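# Move apple to cutting board and press it down

## Task

Pick the apple up off the plate and put it on the uncovered wood of the cutting board, far from the knife and from every edge of the board. Then push it steadily down against the board for a few seconds without easing off. Neither the board nor the knife may be shifted, and the apple must not be pressed so hard that it crushes. At the end nothing may still be moving, and the apple must rest there by itself rather than only because the robot holds it. Whatever the robot is touching at the end must not settle by more than about a fingernail's width once released.

## Robot and tools

Robot: one arm on a base, which may be tilted relative to the table, carrying a five-finger right hand. It has six arm joints: shoulder pan, shoulder lift, elbow, wrist 1, wrist 2 and wrist 3. Cameras: cam_head_left (672x504), cam_head_right (672x504) and cam_wrist (504x504 fisheye). Each result returns images from all three, in that order.

Scene frame: the origin is on the table top below the arm base, +z is up, and +y is to the left when looking along +x. Results report end_effector_position in metres, end_effector_quat_wxyz, and velocities in m/s and rad/s. The printed position can be off, more so at long reach.

Hand point: a point fixed to the palm, 0.05 m in front of it, where the index pad and thumb tip meet in a pinch. Its +z runs along the straightened fingers, which extend 0.06-0.07 m past it. Its +y points out of the palm. Its +x runs across the palm toward the little finger. On the little-finger side the hand reaches 0.08 m from the point. On the thumb side it reaches 0.02 m with the thumb turned in front of the palm, and up to 0.09 m otherwise. A wrist bracket on the little-finger side sticks out 0.03 m beyond the point along +y and 0.11 m across, and it can collide with things.

Row format (14 numbers, each in [-1, 1]): dx, dy, dz, rx, ry, rz, little, ring, middle, index, thumb_bend, thumb_turn, force_limit, speed.
- dx to rz are an offset, not a pose. They are expressed in the hand point's own axes. 1.0 equals 0.6 m of translation or 180 degrees. rx, ry, rz together form a single rotation vector.
- Finger values: -1 is straight or open and +1 is fully curled. thumb_bend runs from -1 (straight) to +1 (bent). thumb_turn runs from -1 (beside the palm) to +1 (opposite the fingers). An approximate pinch is index +0.22, thumb_bend +0.75, thumb_turn +0.57.
- force_limit is the fingertip load at which a closing motor halts. It scales linearly from about 0 N at -1 to 10 N at +1 (15 N for the two thumb motors). It does not limit opening.
- speed scales from near 0 at -1 to full at +1. At full speed a finger covers its whole travel in 0.6 s. To grip gently, use -0.9 or lower.

execute_actions(actions): a list of actions. Each action is a list of up to 15 rows, and each row lasts one 1/30 s step. If an action has fewer than 15 rows, its last row repeats. Every row's offset is measured from the hand point pose at the start of that action, not from the previous row. For the first action of a call, that start is the pose in the last result. An empty list simply returns the current state and images.

move(target, speed, stop_force, blocking): target is one 14-number row. Its offset is taken from the pose shown in the latest result. The hand follows a straight path that lasts 0.5-10 s, and it stops at 10 s even if short of the target. The tool numbers are sent at the start. speed is in m/s, from 0.002 to 0.5 (default 0.25), and rotation is capped at twice that value in rad/s. The path does not slow down for obstacles, and the hand can overshoot speed, particularly when the arm is nearly straight. stop_force (9-40 N) ends the path once the wrist sensor reads that much added push against the direction of travel for two steps. The arm then backs up two steps and holds. The actual press can briefly reach twice the set value and then eases within about a second. Use it only with slow, non-rotating moves. Leave it out when moving away from a surface you are pressing on. It cannot be used in the first 0.2 s of a scene or together with blocking=false. blocking=false returns after 0.5 s while the arm keeps moving. Further rows and moves are then refused until wait or stop shows that the move has ended. The "move:" line reports the ending (done, contact, off_target, moving, held or fault), which limits acted (paced means the pose was clipped; held means steps were blocked) and the remaining distance.

wait(seconds): 0 to 10 s while the last command is held. A running move continues, and the wait ends early if the move finishes. stop(): brakes a running move, which needs some distance. zoom_image(camera, region): region is [x0, y0, x1, y1] in image pixels, at most 504x504. show_instructions(): shows the reference images. finished_scene(scene): ends the current scene, given its number, and cannot be undone.

Motion behaviour: on each step, the commanded pose is clipped to 100 mm and 16 degrees from the measured pose. Position takes priority over orientation. The arm lags its commands by about 0.17 s. After an action, the arm goes no further than the last clipped pose, so large moves need further commands. "Hand target" shows where the controller is currently driving. A "pose unreachable" line means the clearance check altered or blocked the command, and a mounting post under the base counts as part of the arm.

Hand state: hand_measured, hand_stopped_by (moving, target, force, stalled, fault) and hand_load_n list six values in row order. A positive load means the finger is being pushed open. A motor moves only when its target changes by 0.01 or more. It then locks at the target or at force_limit, and the lock holds 15 N or more. Resending the same numbers keeps the grip. To grip harder, raise force_limit and send a target more closed than measured. A lost grip appears as loads dropping to near 0. For a whole-hand wrap around an object 0.035-0.08 m wide, turn the thumb in front of the palm before reaching the object.

Sensors: Wrist force and Wrist torque are given along the hand axes. When pressing on a surface, the force points back into the arm. Readings carry offsets of up to about 4 N and noise, and saturate near 50 N. Joint torques are the total drive output, not the contact load.

Avoid: contact torque at a joint limit (136 N m for the pan, lift and elbow; 25.4 N m for each wrist; held weight counts) or any outside force of 150 N. Either stops the arm for 10 s. Do not drive a stiff arm past a firm contact. Avoid fast impacts, knocking the board or knife, crushing the apple, dropping or shoving items off the table, and long heavy holds. A MOTOR HOT warning appears at 70 °C, and the arm brakes at 85 °C. Loose objects may occasionally be nudged by an outside push.

Each tool is called after "Request:" as name(argument=value, ...), one argument or row to a line, values as JSON.

Reference images:

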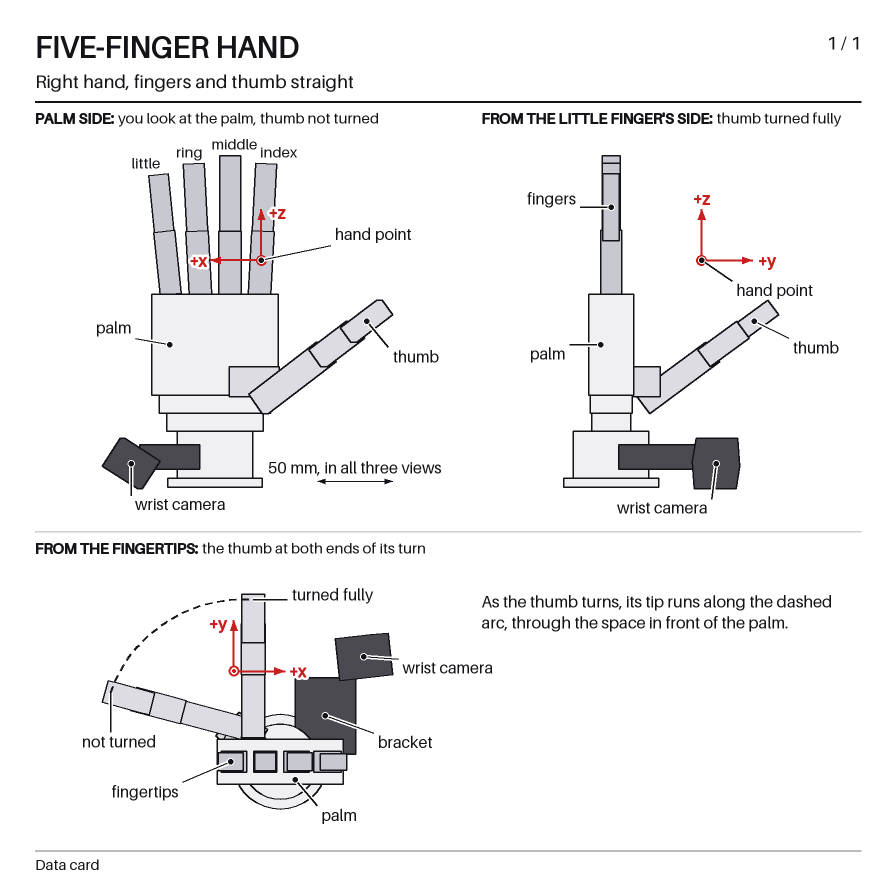

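## Session

Request:
execute_actions(
  actions=[],
)

Scene clock: 0.00 s.
end_effector_position=(+0.4885, -0.0206, +0.1527) hand_measured=(-1.000, -1.000, -1.000, -1.000, -1.000, -1.000) hand_load_n=(+0.0, +0.0, +0.0, +0.0, +0.0, +0.0) hand_stopped_by=(target, target, target, target, target, target) hand_force_limit=0.00 hand_speed=-0.80 end_effector_quat_wxyz=(+0.380, +0.318, +0.779, -0.385) end_effector_velocity=(-0.000, -0.000, +0.000) end_effector_angular_velocity=(-0.000, +0.000, -0.001)
Joint positions: [ 0.084 -0.655  1.944 -0.213  2.461 -0.831]
Joint velocities: [-0.     0.     0.001 -0.     0.     0.001]
Joint torques (N m, as the arm reports them, + toward a larger angle): no reading
Wrist force (N, on the end effector, along its own x y z axes, offset not removed): no reading
Wrist torque (N m, same axes, about the end effector's origin, offset not removed): no reading
Hand target: +0.489, -0.021, +0.153; +0.380, +0.318, +0.779, -0.385

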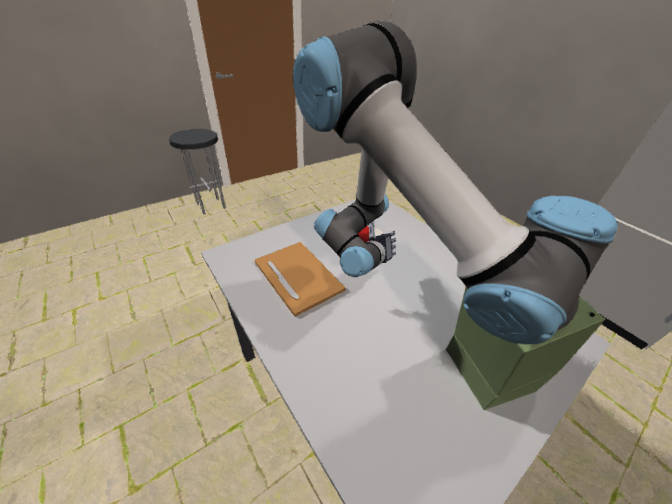

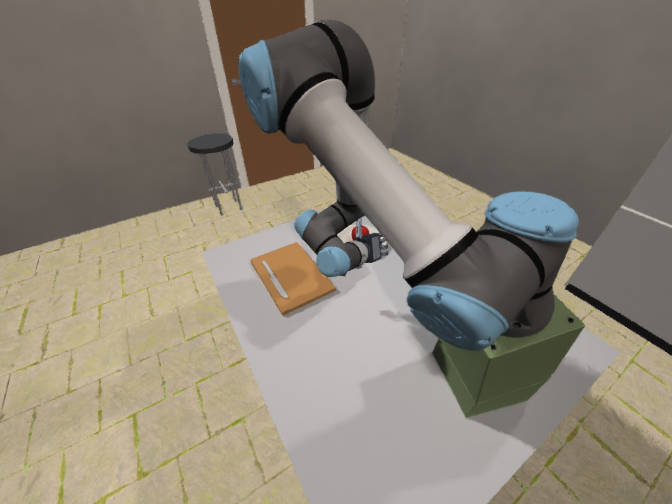

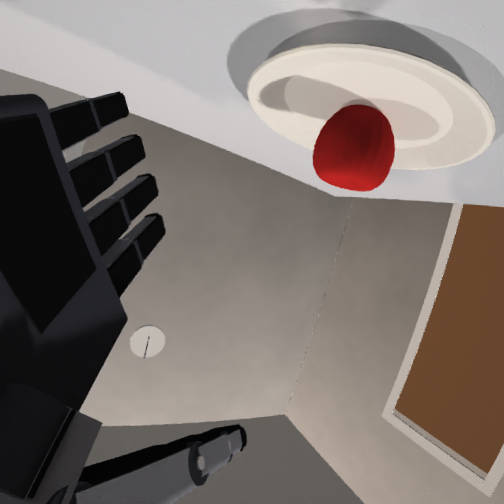

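Request:
move(
  target=[-0.21,-0.006,-0.054,-0.100,0.067,-0.367,-1,-1,-1,-1,-1,1,0,0.5],
  speed=0.3,
)

Scene clock: 6.87 s.
end_effector_position=(+0.5385, -0.0205, +0.2727) hand_measured=(-1.000, -1.000, -1.000, -1.000, -1.000, +1.000) hand_load_n=(+0.0, +0.0, +0.0, +0.0, +0.0, +0.0) hand_stopped_by=(target, target, target, target, target, target) hand_force_limit=0.00 hand_speed=0.50 end_effector_quat_wxyz=(+0.074, -0.179, +0.906, -0.376) end_effector_velocity=(+0.001, -0.000, +0.001) end_effector_angular_velocity=(-0.000, +0.013, +0.006)
Joint positions: [-0.22  -1.032  1.746  0.381  2.008 -2.198]
Joint velocities: [-0.001  0.003 -0.01   0.014 -0.002 -0.011]
Joint torques (N m, as the arm reports them, + toward a larger angle): [-19.64 -27.66 -26.8    2.89  -0.4   -1.15]
Wrist force (N, on the end effector, along its own x y z axes, offset not removed): [-1.2 -1.0 2.3]
Wrist torque (N m, same axes, about the end effector's origin, offset not removed): [-0.25 0.21 -0.24]
Hand target: +0.539, -0.020, +0.273; +0.074, -0.179, +0.906, -0.376
Off the commanded pose: 0.000 m, 0 deg.
move: done

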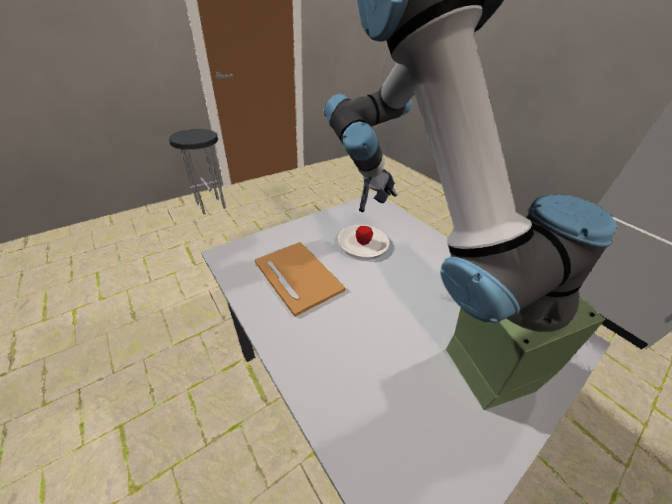

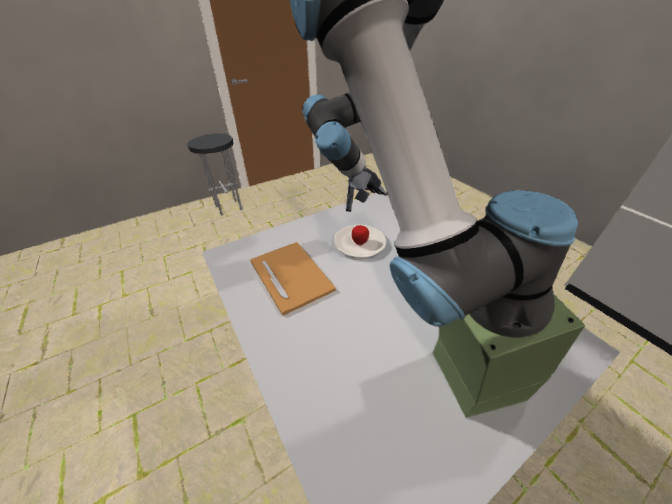

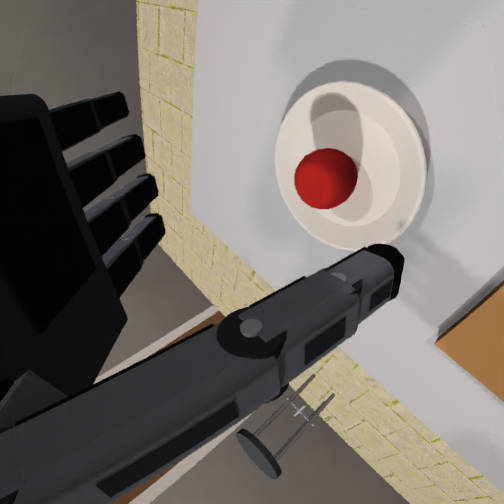

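Request:
move(
  target=[-0.113,0.020,0.293,0,0,0,-1,-1,-1,-1,-1,1,0,0.5],
  speed=0.25,
)

Scene clock: 12.27 s.
end_effector_position=(+0.6451, -0.1021, +0.1404) hand_measured=(-1.000, -1.000, -1.000, -1.000, -1.000, +1.000) hand_load_n=(+0.0, +0.0, +0.0, +0.0, +0.0, +0.0) hand_stopped_by=(target, target, target, target, target, target) hand_force_limit=0.00 hand_speed=0.50 end_effector_quat_wxyz=(+0.075, -0.179, +0.906, -0.376) end_effector_velocity=(+0.001, -0.001, -0.001) end_effector_angular_velocity=(+0.001, +0.001, -0.002)
Joint positions: [-0.275 -0.609  1.373  0.309  1.983 -2.251]
Joint velocities: [-0.     0.005 -0.007  0.004  0.     0.001]
Joint torques (N m, as the arm reports them, + toward a larger angle): [-20.38 -38.08 -25.39   3.52   2.43   1.41]
Wrist force (N, on the end effector, along its own x y z axes, offset not removed): [-1.2 -1.4 3.0]
Wrist torque (N m, same axes, about the end effector's origin, offset not removed): [-0.30 0.17 -0.29]
Hand target: +0.645, -0.102, +0.140; +0.074, -0.179, +0.906, -0.376
Off the commanded pose: 0.000 m, 0 deg.
move: done

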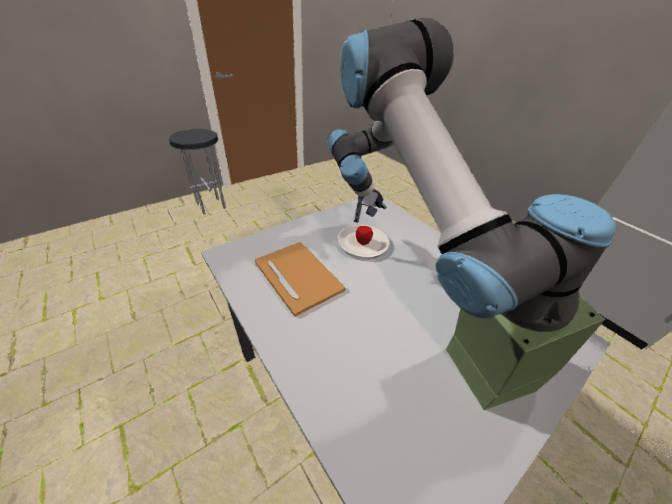

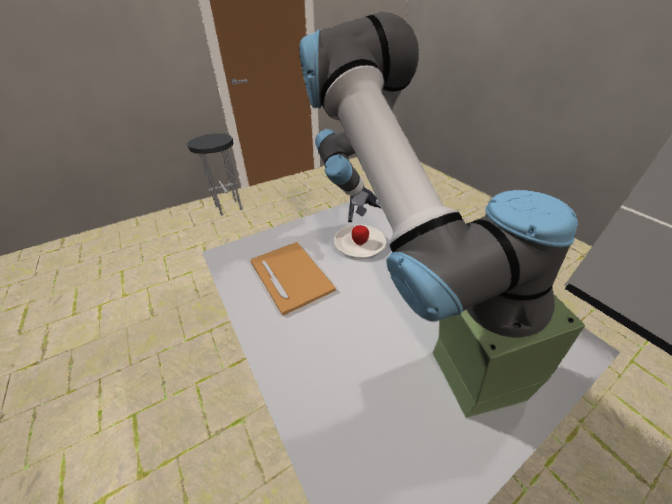

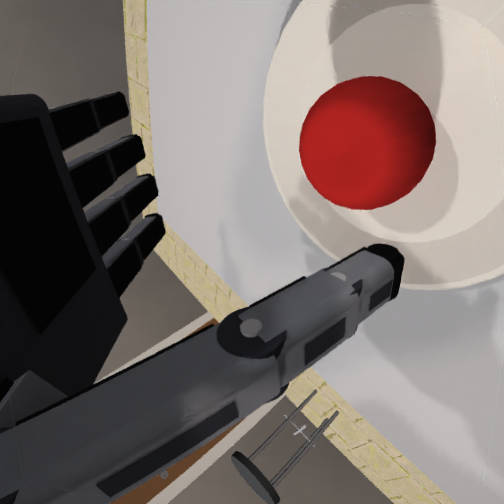

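Request:
move(
  target=[0.0267,0.0766,0.0413,0,0,0,-1,-1,-1,-1,-1,1,0,0.5],
  speed=0.12,
)

Scene clock: 15.47 s.
end_effector_position=(+0.6248, -0.0944, +0.0906) hand_measured=(-1.000, -1.000, -1.000, -1.000, -1.000, +1.000) hand_load_n=(+0.0, +0.0, +0.0, +0.0, +0.0, +0.0) hand_stopped_by=(target, target, target, target, target, target) hand_force_limit=0.00 hand_speed=0.50 end_effector_quat_wxyz=(+0.075, -0.179, +0.906, -0.376) end_effector_velocity=(+0.000, +0.000, -0.001) end_effector_angular_velocity=(-0.002, -0.002, +0.001)
Joint positions: [-0.249 -0.55   1.419  0.214  1.995 -2.227]
Joint velocities: [ 0.001  0.001  0.001 -0.004  0.002  0.   ]
Joint torques (N m, as the arm reports them, + toward a larger angle): [ -1.7  -35.73   2.03   0.     2.45   1.27]
Wrist force (N, on the end effector, along its own x y z axes, offset not removed): [-1.6 1.0 2.1]
Wrist torque (N m, same axes, about the end effector's origin, offset not removed): [0.11 0.31 -0.21]
Hand target: +0.625, -0.094, +0.090; +0.075, -0.179, +0.906, -0.376
Off the commanded pose: 0.000 m, 0 deg.
move: done

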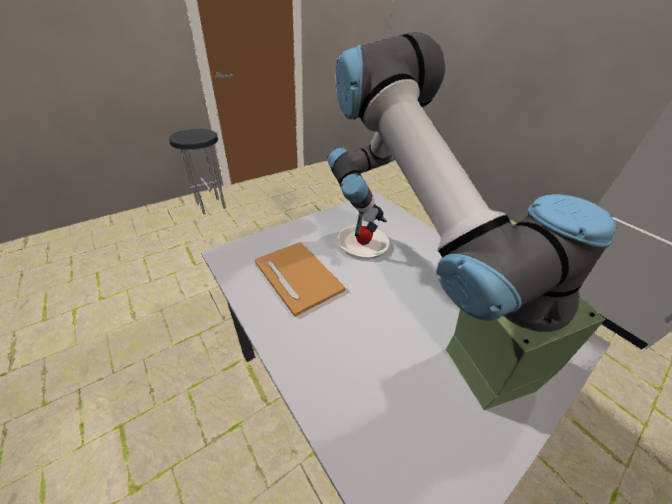

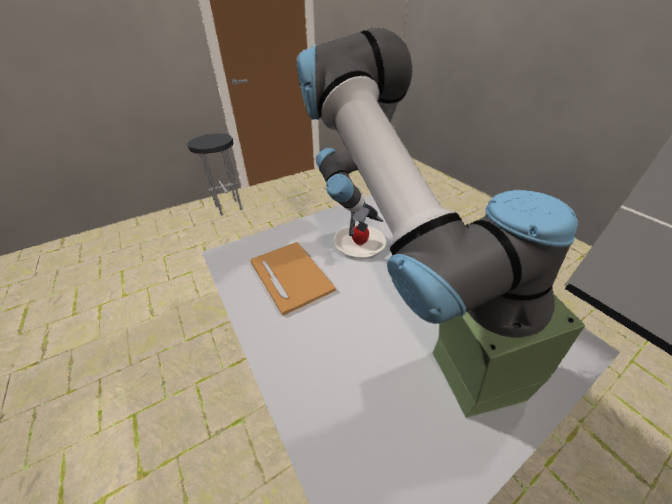

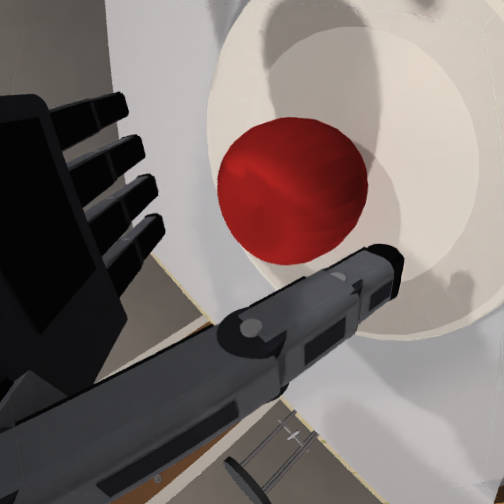

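Request:
zoom_image(
  camera="cam_head_left",
  region=[300, 170, 420, 270],
)

Region (300, 170, 420, 270) of cam_head_left's 672x504 image, scaled by 4.200, with more detail than that image has.

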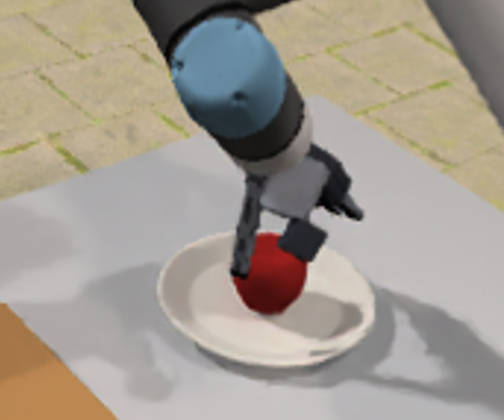

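Request:
move(
  target=[0.0067,0.0567,0.06,0,0,0,-1,-1,-1,-1,-1,1,0,0.5],
  speed=0.04,
  stop_force=9,
)

Scene clock: 18.07 s.
end_effector_position=(+0.6216, -0.0973, +0.0414) hand_measured=(-1.000, -1.000, -1.000, -1.000, -1.000, +1.000) hand_load_n=(+0.0, +0.0, +0.0, +0.0, +0.0, +0.0) hand_stopped_by=(target, target, target, target, target, target) hand_force_limit=0.00 hand_speed=0.50 end_effector_quat_wxyz=(+0.074, -0.179, +0.906, -0.376) end_effector_velocity=(+0.001, +0.000, -0.002) end_effector_angular_velocity=(+0.001, -0.001, +0.001)
Joint positions: [-0.235 -0.456  1.384  0.16   2.001 -2.213]
Joint velocities: [ 0.001  0.005 -0.003 -0.003 -0.001  0.   ]
Joint torques (N m, as the arm reports them, + toward a larger angle): [ -2.   -38.34 -23.06  -0.19   2.26   1.19]
Wrist force (N, on the end effector, along its own x y z axes, offset not removed): [-0.2 -0.4 1.8]
Wrist torque (N m, same axes, about the end effector's origin, offset not removed): [0.00 0.06 -0.12]
Hand target: +0.622, -0.097, +0.041; +0.074, -0.179, +0.906, -0.376
Off the commanded pose: 0.000 m, 0 deg.
move: done

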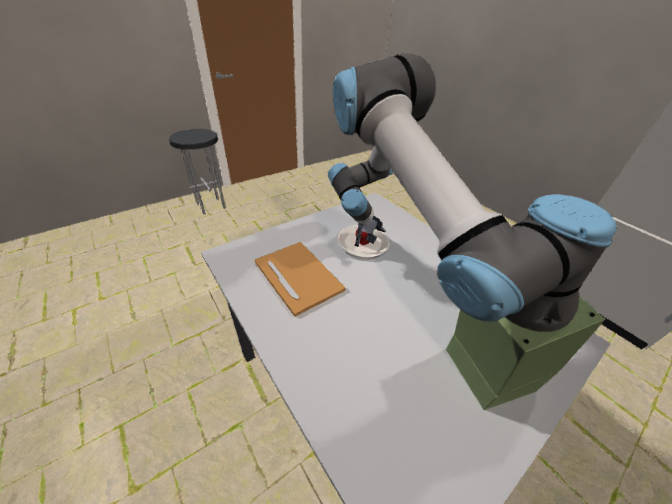

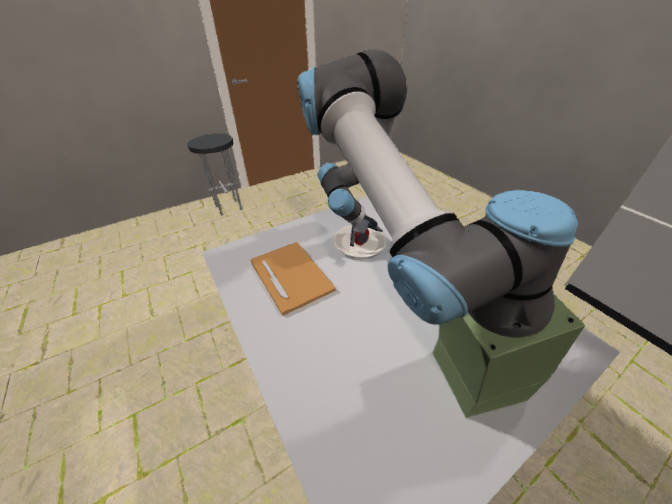

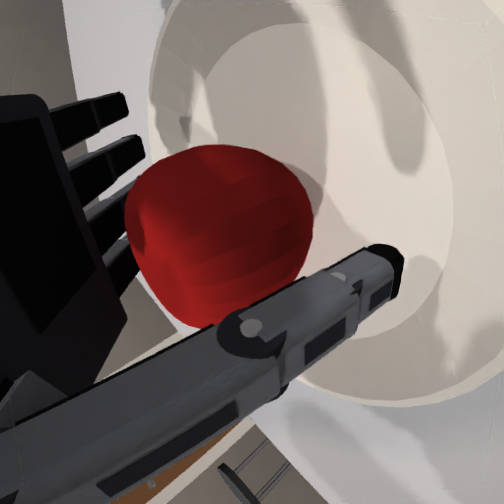

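Request:
execute_actions(
  actions=[
    [[0,0,0,0,0,0,1,1,1,1,1,1,0.2,-0.6]],
    [[0,0,0,0,0,0,1,1,1,1,1,1,0.2,-0.6]],
    [[0,0,0,0,0,0,1,1,1,1,1,1,0.2,-0.6]],
    [[0,0,0,0,0,0,1,1,1,1,1,1,0.2,-0.6]],
    [[0,0,0,0,0,0,1,1,1,1,1,1,0.2,-0.6]],
  ],
)

Scene clock: 20.90 s.
end_effector_position=(+0.6217, -0.0973, +0.0415) hand_measured=(+0.598, -0.072, -0.270, -0.250, -0.556, +1.000) hand_load_n=(+0.0, +9.0, +1.0, +5.5, +14.0, +3.5) hand_stopped_by=(moving, force, force, force, force, target) hand_force_limit=0.20 hand_speed=-0.60 end_effector_quat_wxyz=(+0.075, -0.179, +0.906, -0.376) end_effector_velocity=(-0.001, +0.000, -0.001) end_effector_angular_velocity=(+0.002, +0.001, +0.000)
Joint positions: [-0.235 -0.456  1.384  0.16   2.002 -2.213]
Joint velocities: [-0.     0.001  0.     0.    -0.002 -0.   ]
Joint torques (N m, as the arm reports them, + toward a larger angle): [-15.12 -44.86  -3.11   2.84   0.58  -0.04]
Wrist force (N, on the end effector, along its own x y z axes, offset not removed): [-1.5 0.6 2.6]
Wrist torque (N m, same axes, about the end effector's origin, offset not removed): [0.07 0.24 -0.17]
Hand target: +0.622, -0.097, +0.041; +0.075, -0.179, +0.906, -0.376
Off the commanded pose: 0.000 m, 0 deg.

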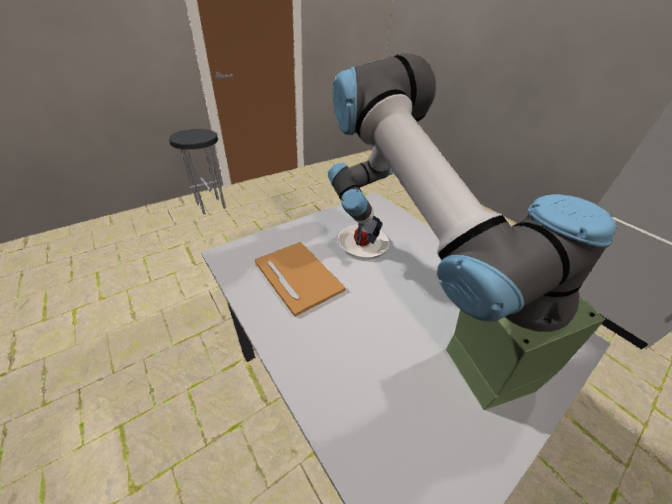

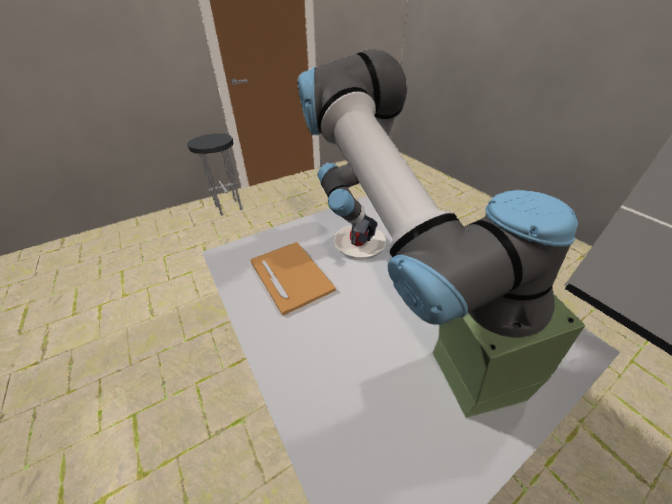

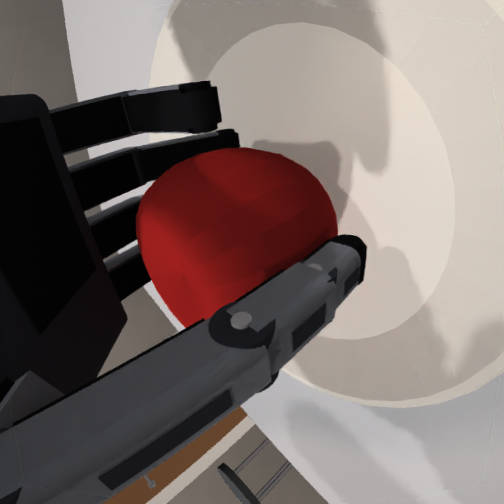

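Request:
move(
  target=[0,-0.14,-0.14,0,0,0,1,1,1,1,1,1,0.2,-0.6],
  speed=0.1,
)

Scene clock: 22.90 s.
end_effector_position=(+0.6215, -0.0971, +0.1599) hand_measured=(+1.000, -0.072, -0.270, -0.250, -0.556, +1.000) hand_load_n=(+0.0, +9.0, +1.0, +5.5, +14.0, +4.0) hand_stopped_by=(target, force, force, force, force, target) hand_force_limit=0.20 hand_speed=-0.60 end_effector_quat_wxyz=(+0.075, -0.179, +0.906, -0.376) end_effector_velocity=(-0.000, -0.000, +0.002) end_effector_angular_velocity=(-0.000, +0.000, +0.001)
Joint positions: [-0.284 -0.684  1.473  0.28   1.978 -2.261]
Joint velocities: [-0.001 -0.004  0.001  0.003 -0.001 -0.002]
Joint torques (N m, as the arm reports them, + toward a larger angle): [-20.83 -48.78  -2.25   3.27  -0.41  -1.17]
Wrist force (N, on the end effector, along its own x y z axes, offset not removed): [-0.8 2.0 3.3]
Wrist torque (N m, same axes, about the end effector's origin, offset not removed): [0.04 0.16 -0.16]
Hand target: +0.622, -0.097, +0.160; +0.075, -0.179, +0.906, -0.376
Off the commanded pose: 0.000 m, 0 deg.
move: done

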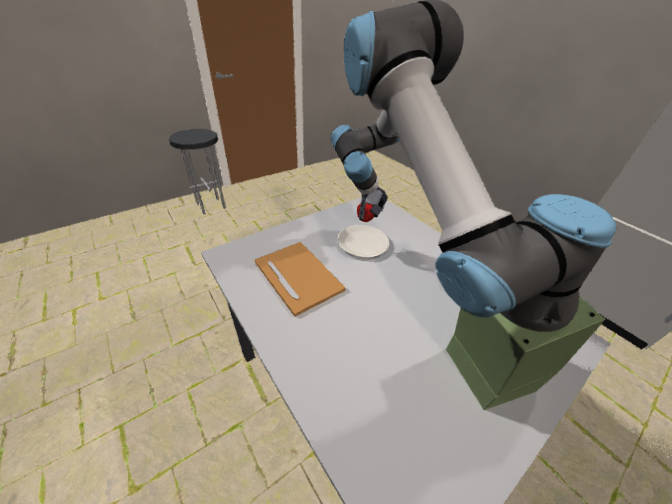

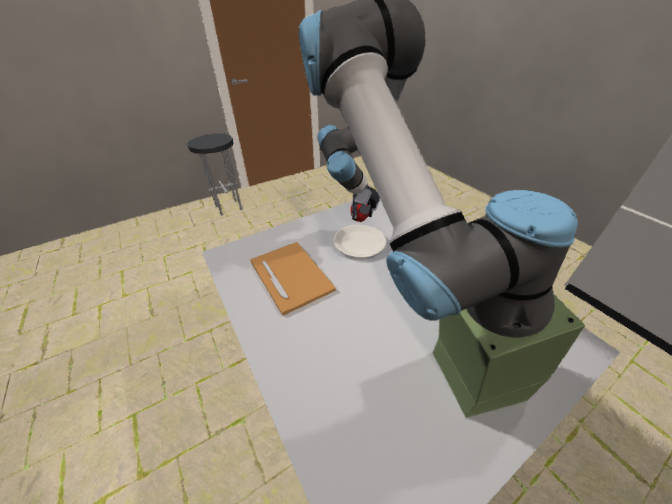

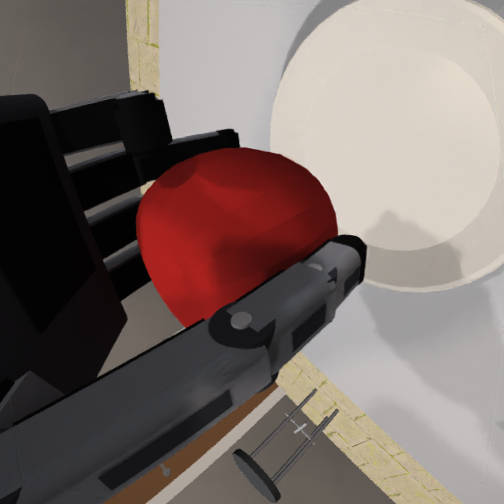

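Request:
move(
  target=[-0.136,0.229,-0.370,0,0,0,1,1,1,1,1,1,0.2,-0.6],
  speed=0.2,
)

Scene clock: 25.93 s.
end_effector_position=(+0.6006, +0.1687, +0.2192) hand_measured=(+1.000, -0.072, -0.270, -0.250, -0.556, +1.000) hand_load_n=(+0.0, +9.0, +1.0, +5.5, +14.0, +4.0) hand_stopped_by=(target, force, force, force, force, target) hand_force_limit=0.20 hand_speed=-0.60 end_effector_quat_wxyz=(+0.074, -0.179, +0.906, -0.376) end_effector_velocity=(-0.001, +0.002, -0.000) end_effector_angular_velocity=(-0.001, +0.003, -0.002)
Joint positions: [ 0.183 -0.746  1.306  0.749  2.156 -1.767]
Joint velocities: [ 0.005  0.004 -0.007  0.01   0.002  0.007]
Joint torques (N m, as the arm reports them, + toward a larger angle): [  1.57 -36.86 -28.76   3.98   2.86   1.49]
Wrist force (N, on the end effector, along its own x y z axes, offset not removed): [-0.9 1.2 3.5]
Wrist torque (N m, same axes, about the end effector's origin, offset not removed): [-0.07 0.10 -0.24]
Hand target: +0.601, +0.169, +0.219; +0.074, -0.179, +0.906, -0.376
Off the commanded pose: 0.001 m, 0 deg.
move: done

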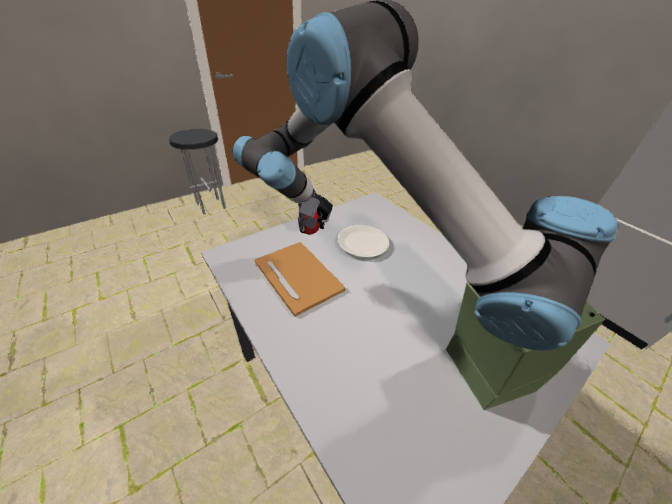

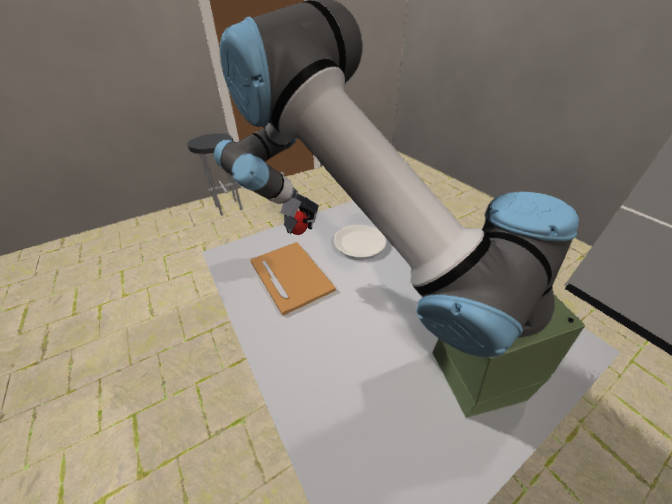

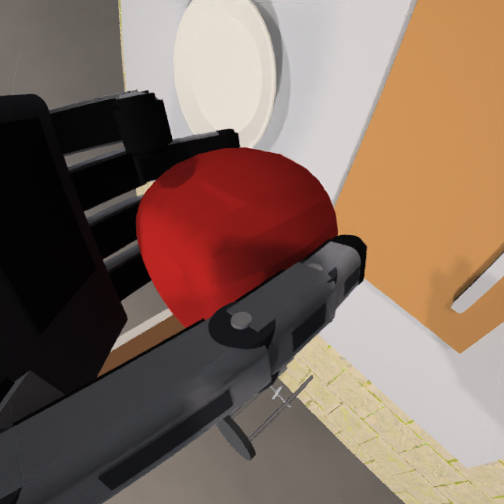

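Request:
move(
  target=[-0.0816,0.180,0.100,0,-0.185,-0.185,1,1,1,1,1,1,0.2,-0.6],
  speed=0.2,
)

Scene clock: 30.53 s.
end_effector_position=(+0.6332, +0.2184, +0.1008) hand_measured=(+1.000, -0.072, -0.270, -0.250, -0.556, +1.000) hand_load_n=(+0.0, +9.0, +1.0, +5.5, +14.0, +4.0) hand_stopped_by=(target, force, force, force, force, target) hand_force_limit=0.20 hand_speed=-0.60 end_effector_quat_wxyz=(+0.218, -0.526, +0.759, -0.315) end_effector_velocity=(+0.001, +0.001, -0.001) end_effector_angular_velocity=(+0.002, -0.001, +0.013)
Joint positions: [ 0.155 -0.712  1.506 -0.005  1.805 -2.601]
Joint velocities: [-0.003  0.001  0.002 -0.009 -0.011 -0.012]
Joint torques (N m, as the arm reports them, + toward a larger angle): [-17.48 -37.9    0.41  -0.34  -0.65  -0.86]
Wrist force (N, on the end effector, along its own x y z axes, offset not removed): [-0.8 -0.4 4.0]
Wrist torque (N m, same axes, about the end effector's origin, offset not removed): [-0.25 0.01 -0.15]
Hand target: +0.633, +0.219, +0.101; +0.218, -0.526, +0.759, -0.315
Off the commanded pose: 0.000 m, 0 deg.
move: done

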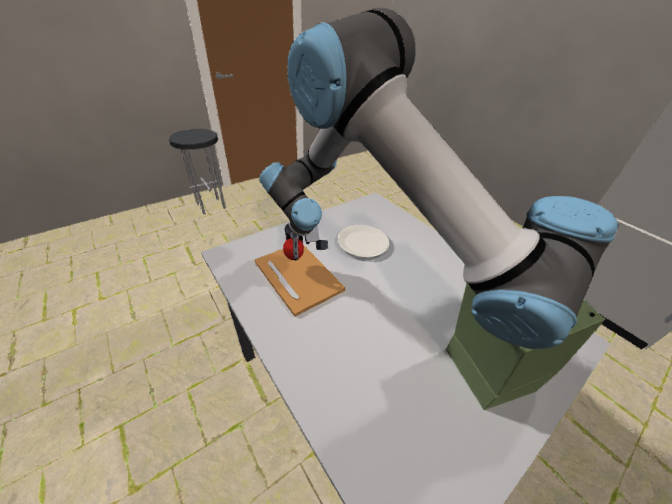

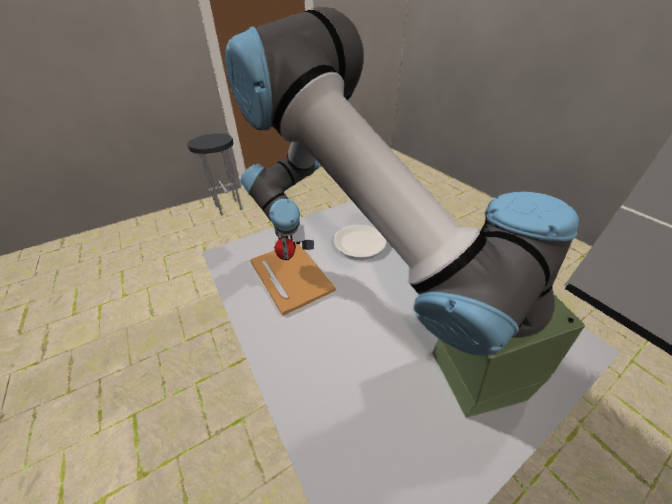

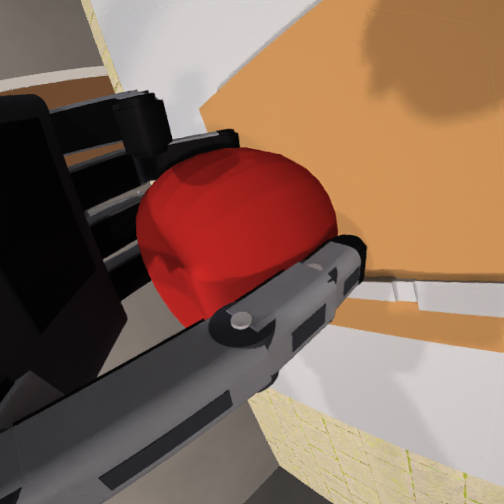

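Request:
move(
  target=[0.0133,0.0685,0.0375,0,0,0,1,1,1,1,1,1,0.2,-0.6],
  speed=0.06,
  stop_force=9,
)

Scene clock: 33.00 s.
end_effector_position=(+0.6182, +0.2156, +0.0561) hand_measured=(+1.000, -0.072, -0.270, -0.250, -0.556, +1.000) hand_load_n=(+0.0, +9.0, +1.0, +5.5, +14.0, +4.0) hand_stopped_by=(target, force, force, force, force, target) hand_force_limit=0.20 hand_speed=-0.60 end_effector_quat_wxyz=(+0.218, -0.526, +0.759, -0.315) end_effector_velocity=(+0.000, +0.001, -0.001) end_effector_angular_velocity=(+0.002, -0.003, +0.001)
Joint positions: [ 0.172 -0.644  1.526 -0.09   1.816 -2.589]
Joint velocities: [ 0.001  0.002  0.    -0.005 -0.     0.001]
Joint torques (N m, as the arm reports them, + toward a larger angle): [  2.47 -36.61   1.39  -0.73   2.08   1.21]
Wrist force (N, on the end effector, along its own x y z axes, offset not removed): [0.9 1.4 3.3]
Wrist torque (N m, same axes, about the end effector's origin, offset not removed): [0.02 -0.11 -0.07]
Hand target: +0.618, +0.216, +0.056; +0.218, -0.526, +0.759, -0.315
Off the commanded pose: 0.000 m, 0 deg.
move: done

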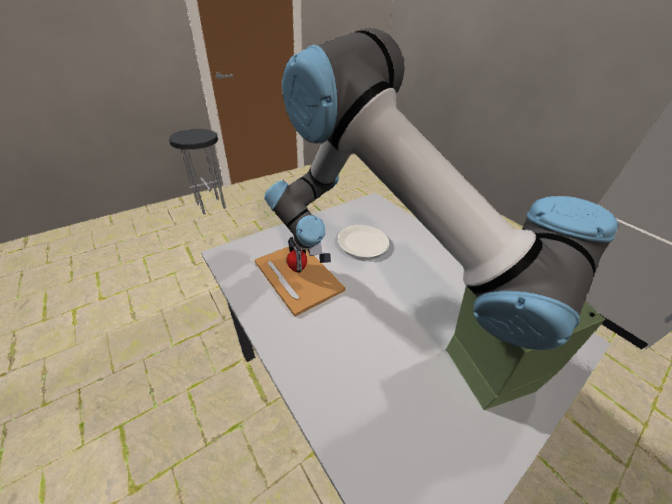

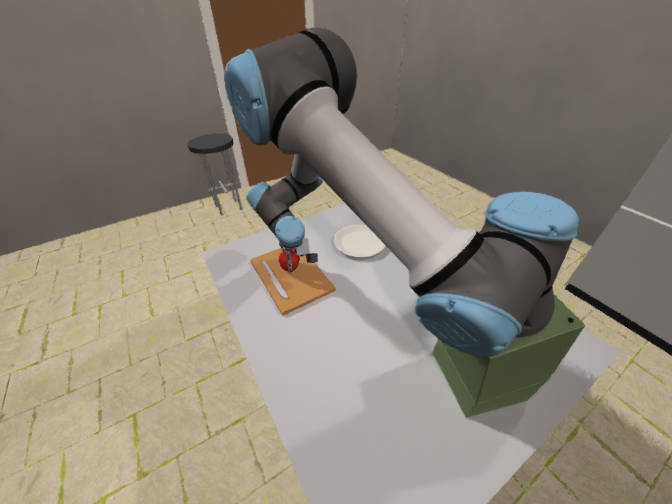

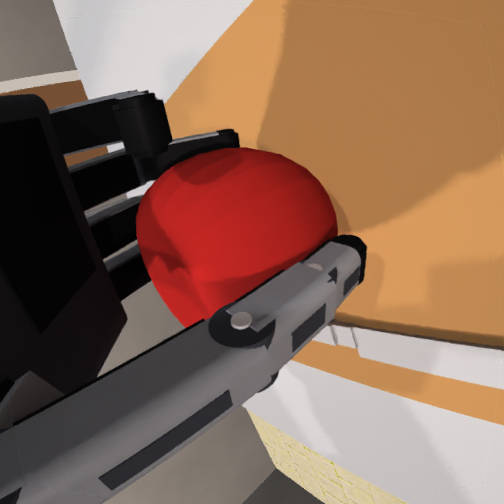

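Request:
zoom_image(
  camera="cam_head_left",
  region=[240, 220, 360, 320],
)

Region (240, 220, 360, 320) of cam_head_left's 672x504 image, scaled by 4.200, with more detail than that image has.

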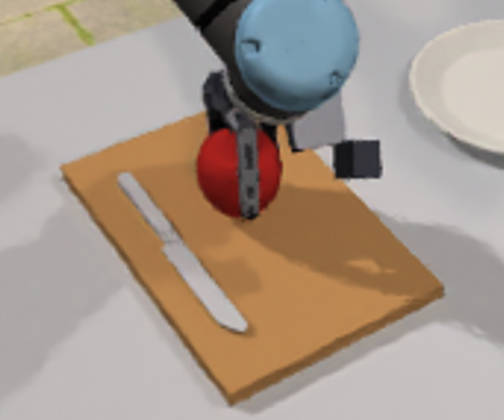

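Request:
move(
  target=[0.033,0.0229,-0.0229,0,0,0,1,1,1,1,1,1,0.2,-0.6],
  speed=0.06,
)

Request:
move(
  target=[0,0.03,0.03,0,0,0,1,1,1,1,1,1,0.2,-0.6],
  speed=0.006,
  stop_force=12,
)

Scene clock: 35.13 s.
end_effector_position=(+0.5933, +0.2041, +0.0561) hand_measured=(+1.000, -0.072, -0.270, -0.250, -0.556, +1.000) hand_load_n=(+0.0, +9.0, +1.0, +5.5, +14.0, +4.0) hand_stopped_by=(target, force, force, force, force, target) hand_force_limit=0.20 hand_speed=-0.60 end_effector_quat_wxyz=(+0.218, -0.526, +0.759, -0.315) end_effector_velocity=(-0.002, -0.001, -0.000) end_effector_angular_velocity=(+0.001, +0.001, +0.001)
Joint positions: [ 0.16  -0.677  1.622 -0.155  1.808 -2.598]
Joint velocities: [-0.002 -0.003  0.009 -0.006 -0.003 -0.002]
Joint torques (N m, as the arm reports them, + toward a larger angle): [-16.17 -48.53   2.61  -0.69  -0.62  -0.96]
Wrist force (N, on the end effector, along its own x y z axes, offset not removed): [-0.9 2.5 3.7]
Wrist torque (N m, same axes, about the end effector's origin, offset not removed): [0.14 0.09 -0.16]
Hand target: +0.593, +0.204, +0.056; +0.218, -0.526, +0.759, -0.315
Off the commanded pose: 0.000 m, 0 deg.
move: done

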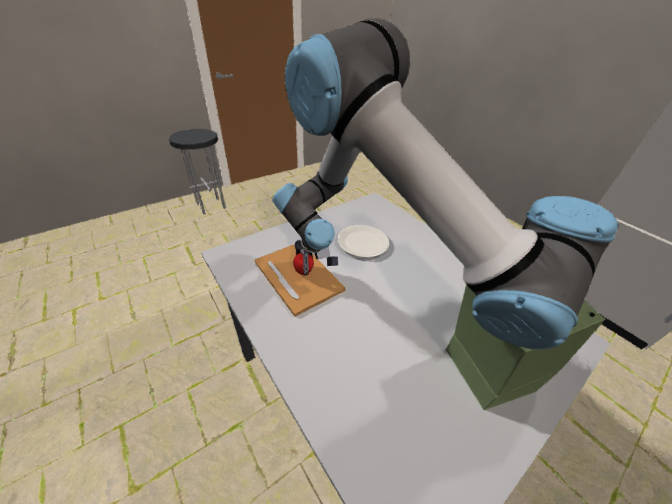

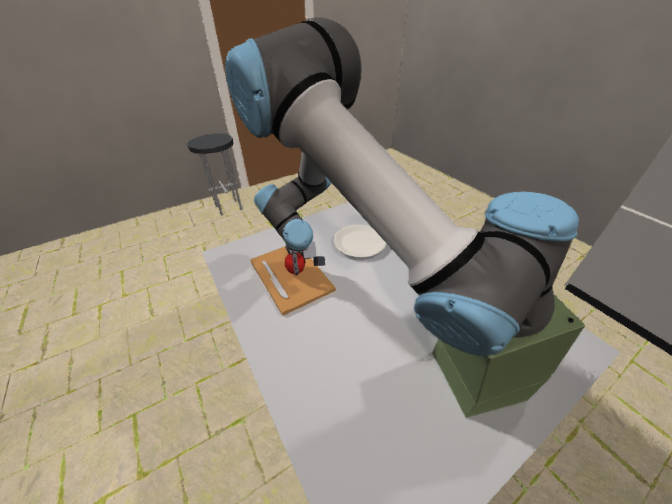

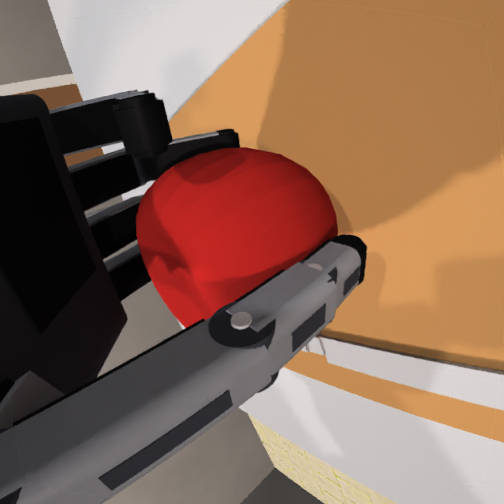

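Scene clock: 36.83 s.
end_effector_position=(+0.5935, +0.2042, +0.0483) hand_measured=(+1.000, -0.072, -0.270, -0.248, -0.556, +1.000) hand_load_n=(+0.0, +8.0, +0.0, +3.0, +14.5, +1.5) hand_stopped_by=(target, force, force, force, force, target) hand_force_limit=0.20 hand_speed=-0.60 end_effector_quat_wxyz=(+0.218, -0.526, +0.759, -0.316) end_effector_velocity=(+0.001, +0.001, +0.003) end_effector_angular_velocity=(-0.001, -0.000, +0.001)
Joint positions: [ 0.163 -0.66   1.614 -0.164  1.81  -2.595]
Joint velocities: [-0.    -0.006 -0.     0.006  0.    -0.001]
Joint torques (N m, as the arm reports them, + toward a larger angle): [-15.64 -43.38   1.85   0.87  -0.06  -0.35]
Wrist force (N, on the end effector, along its own x y z axes, offset not removed): [1.0 -6.0 -12.3]
Wrist torque (N m, same axes, about the end effector's origin, offset not removed): [-0.24 0.49 -0.34]
Hand target: +0.593, +0.204, +0.049; +0.218, -0.526, +0.759, -0.315
Off the commanded pose: 0.018 m, 0 deg.
move: contact

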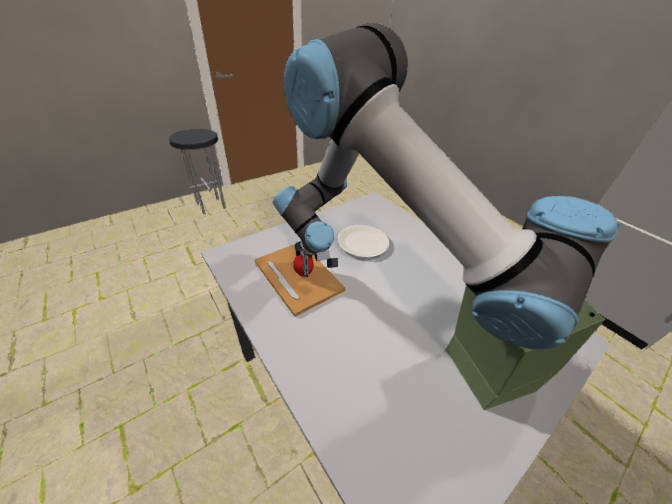

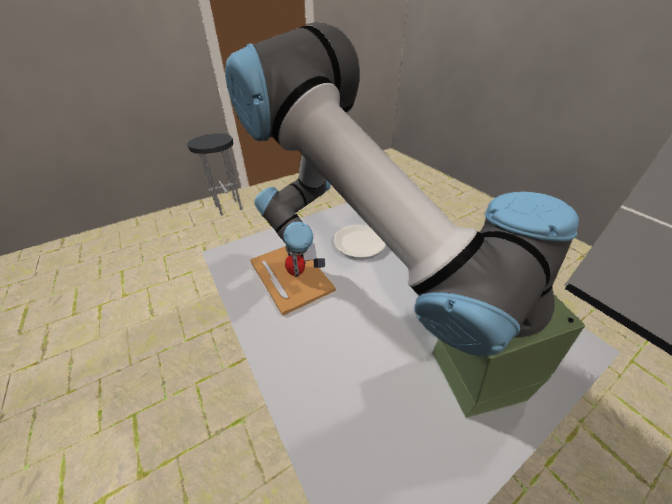

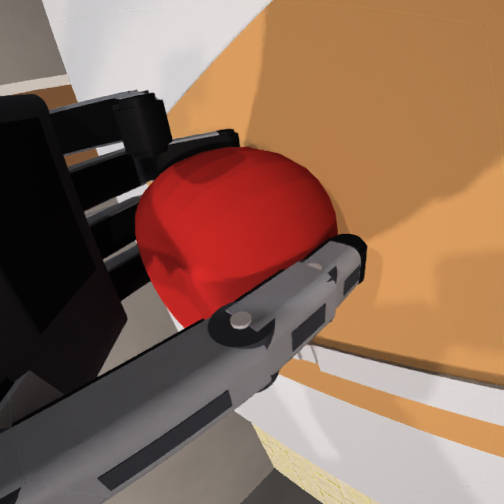

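Request:
wait(
  seconds=1,
)

Scene clock: 38.00 s.
end_effector_position=(+0.5933, +0.2041, +0.0486) hand_measured=(+1.000, -0.072, -0.270, -0.248, -0.556, +1.000) hand_load_n=(+0.0, +8.5, +0.5, +4.5, +14.0, +3.0) hand_stopped_by=(target, force, force, force, force, target) hand_force_limit=0.20 hand_speed=-0.60 end_effector_quat_wxyz=(+0.218, -0.526, +0.759, -0.315) end_effector_velocity=(-0.001, -0.000, -0.000) end_effector_angular_velocity=(-0.000, +0.002, +0.000)
Joint positions: [ 0.163 -0.661  1.615 -0.164  1.81  -2.596]
Joint velocities: [-0.     0.     0.001  0.001 -0.001 -0.001]
Joint torques (N m, as the arm reports them, + toward a larger angle): [-16.92 -44.46   2.29   1.82  -1.04  -1.01]
Wrist force (N, on the end effector, along its own x y z axes, offset not removed): [1.4 -2.8 -3.4]
Wrist torque (N m, same axes, about the end effector's origin, offset not removed): [-0.20 0.10 -0.21]
Hand target: +0.593, +0.204, +0.049; +0.218, -0.526, +0.759, -0.315
Off the commanded pose: 0.018 m, 0 deg.
wait: 1.00 s; at rest from the start

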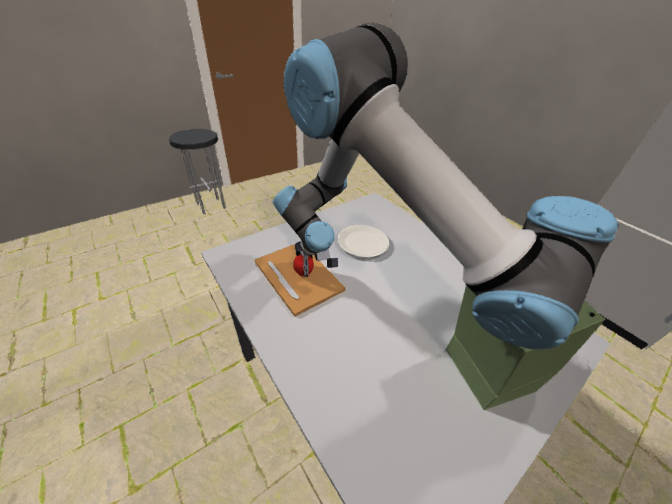

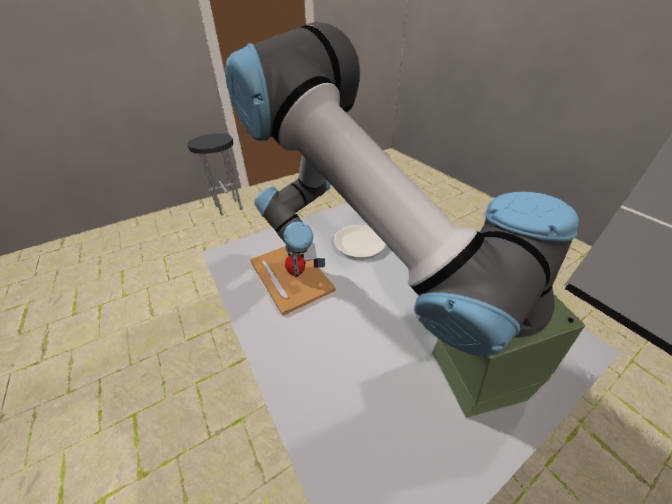

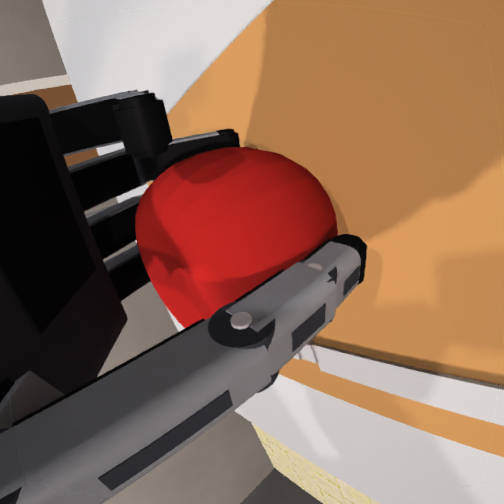

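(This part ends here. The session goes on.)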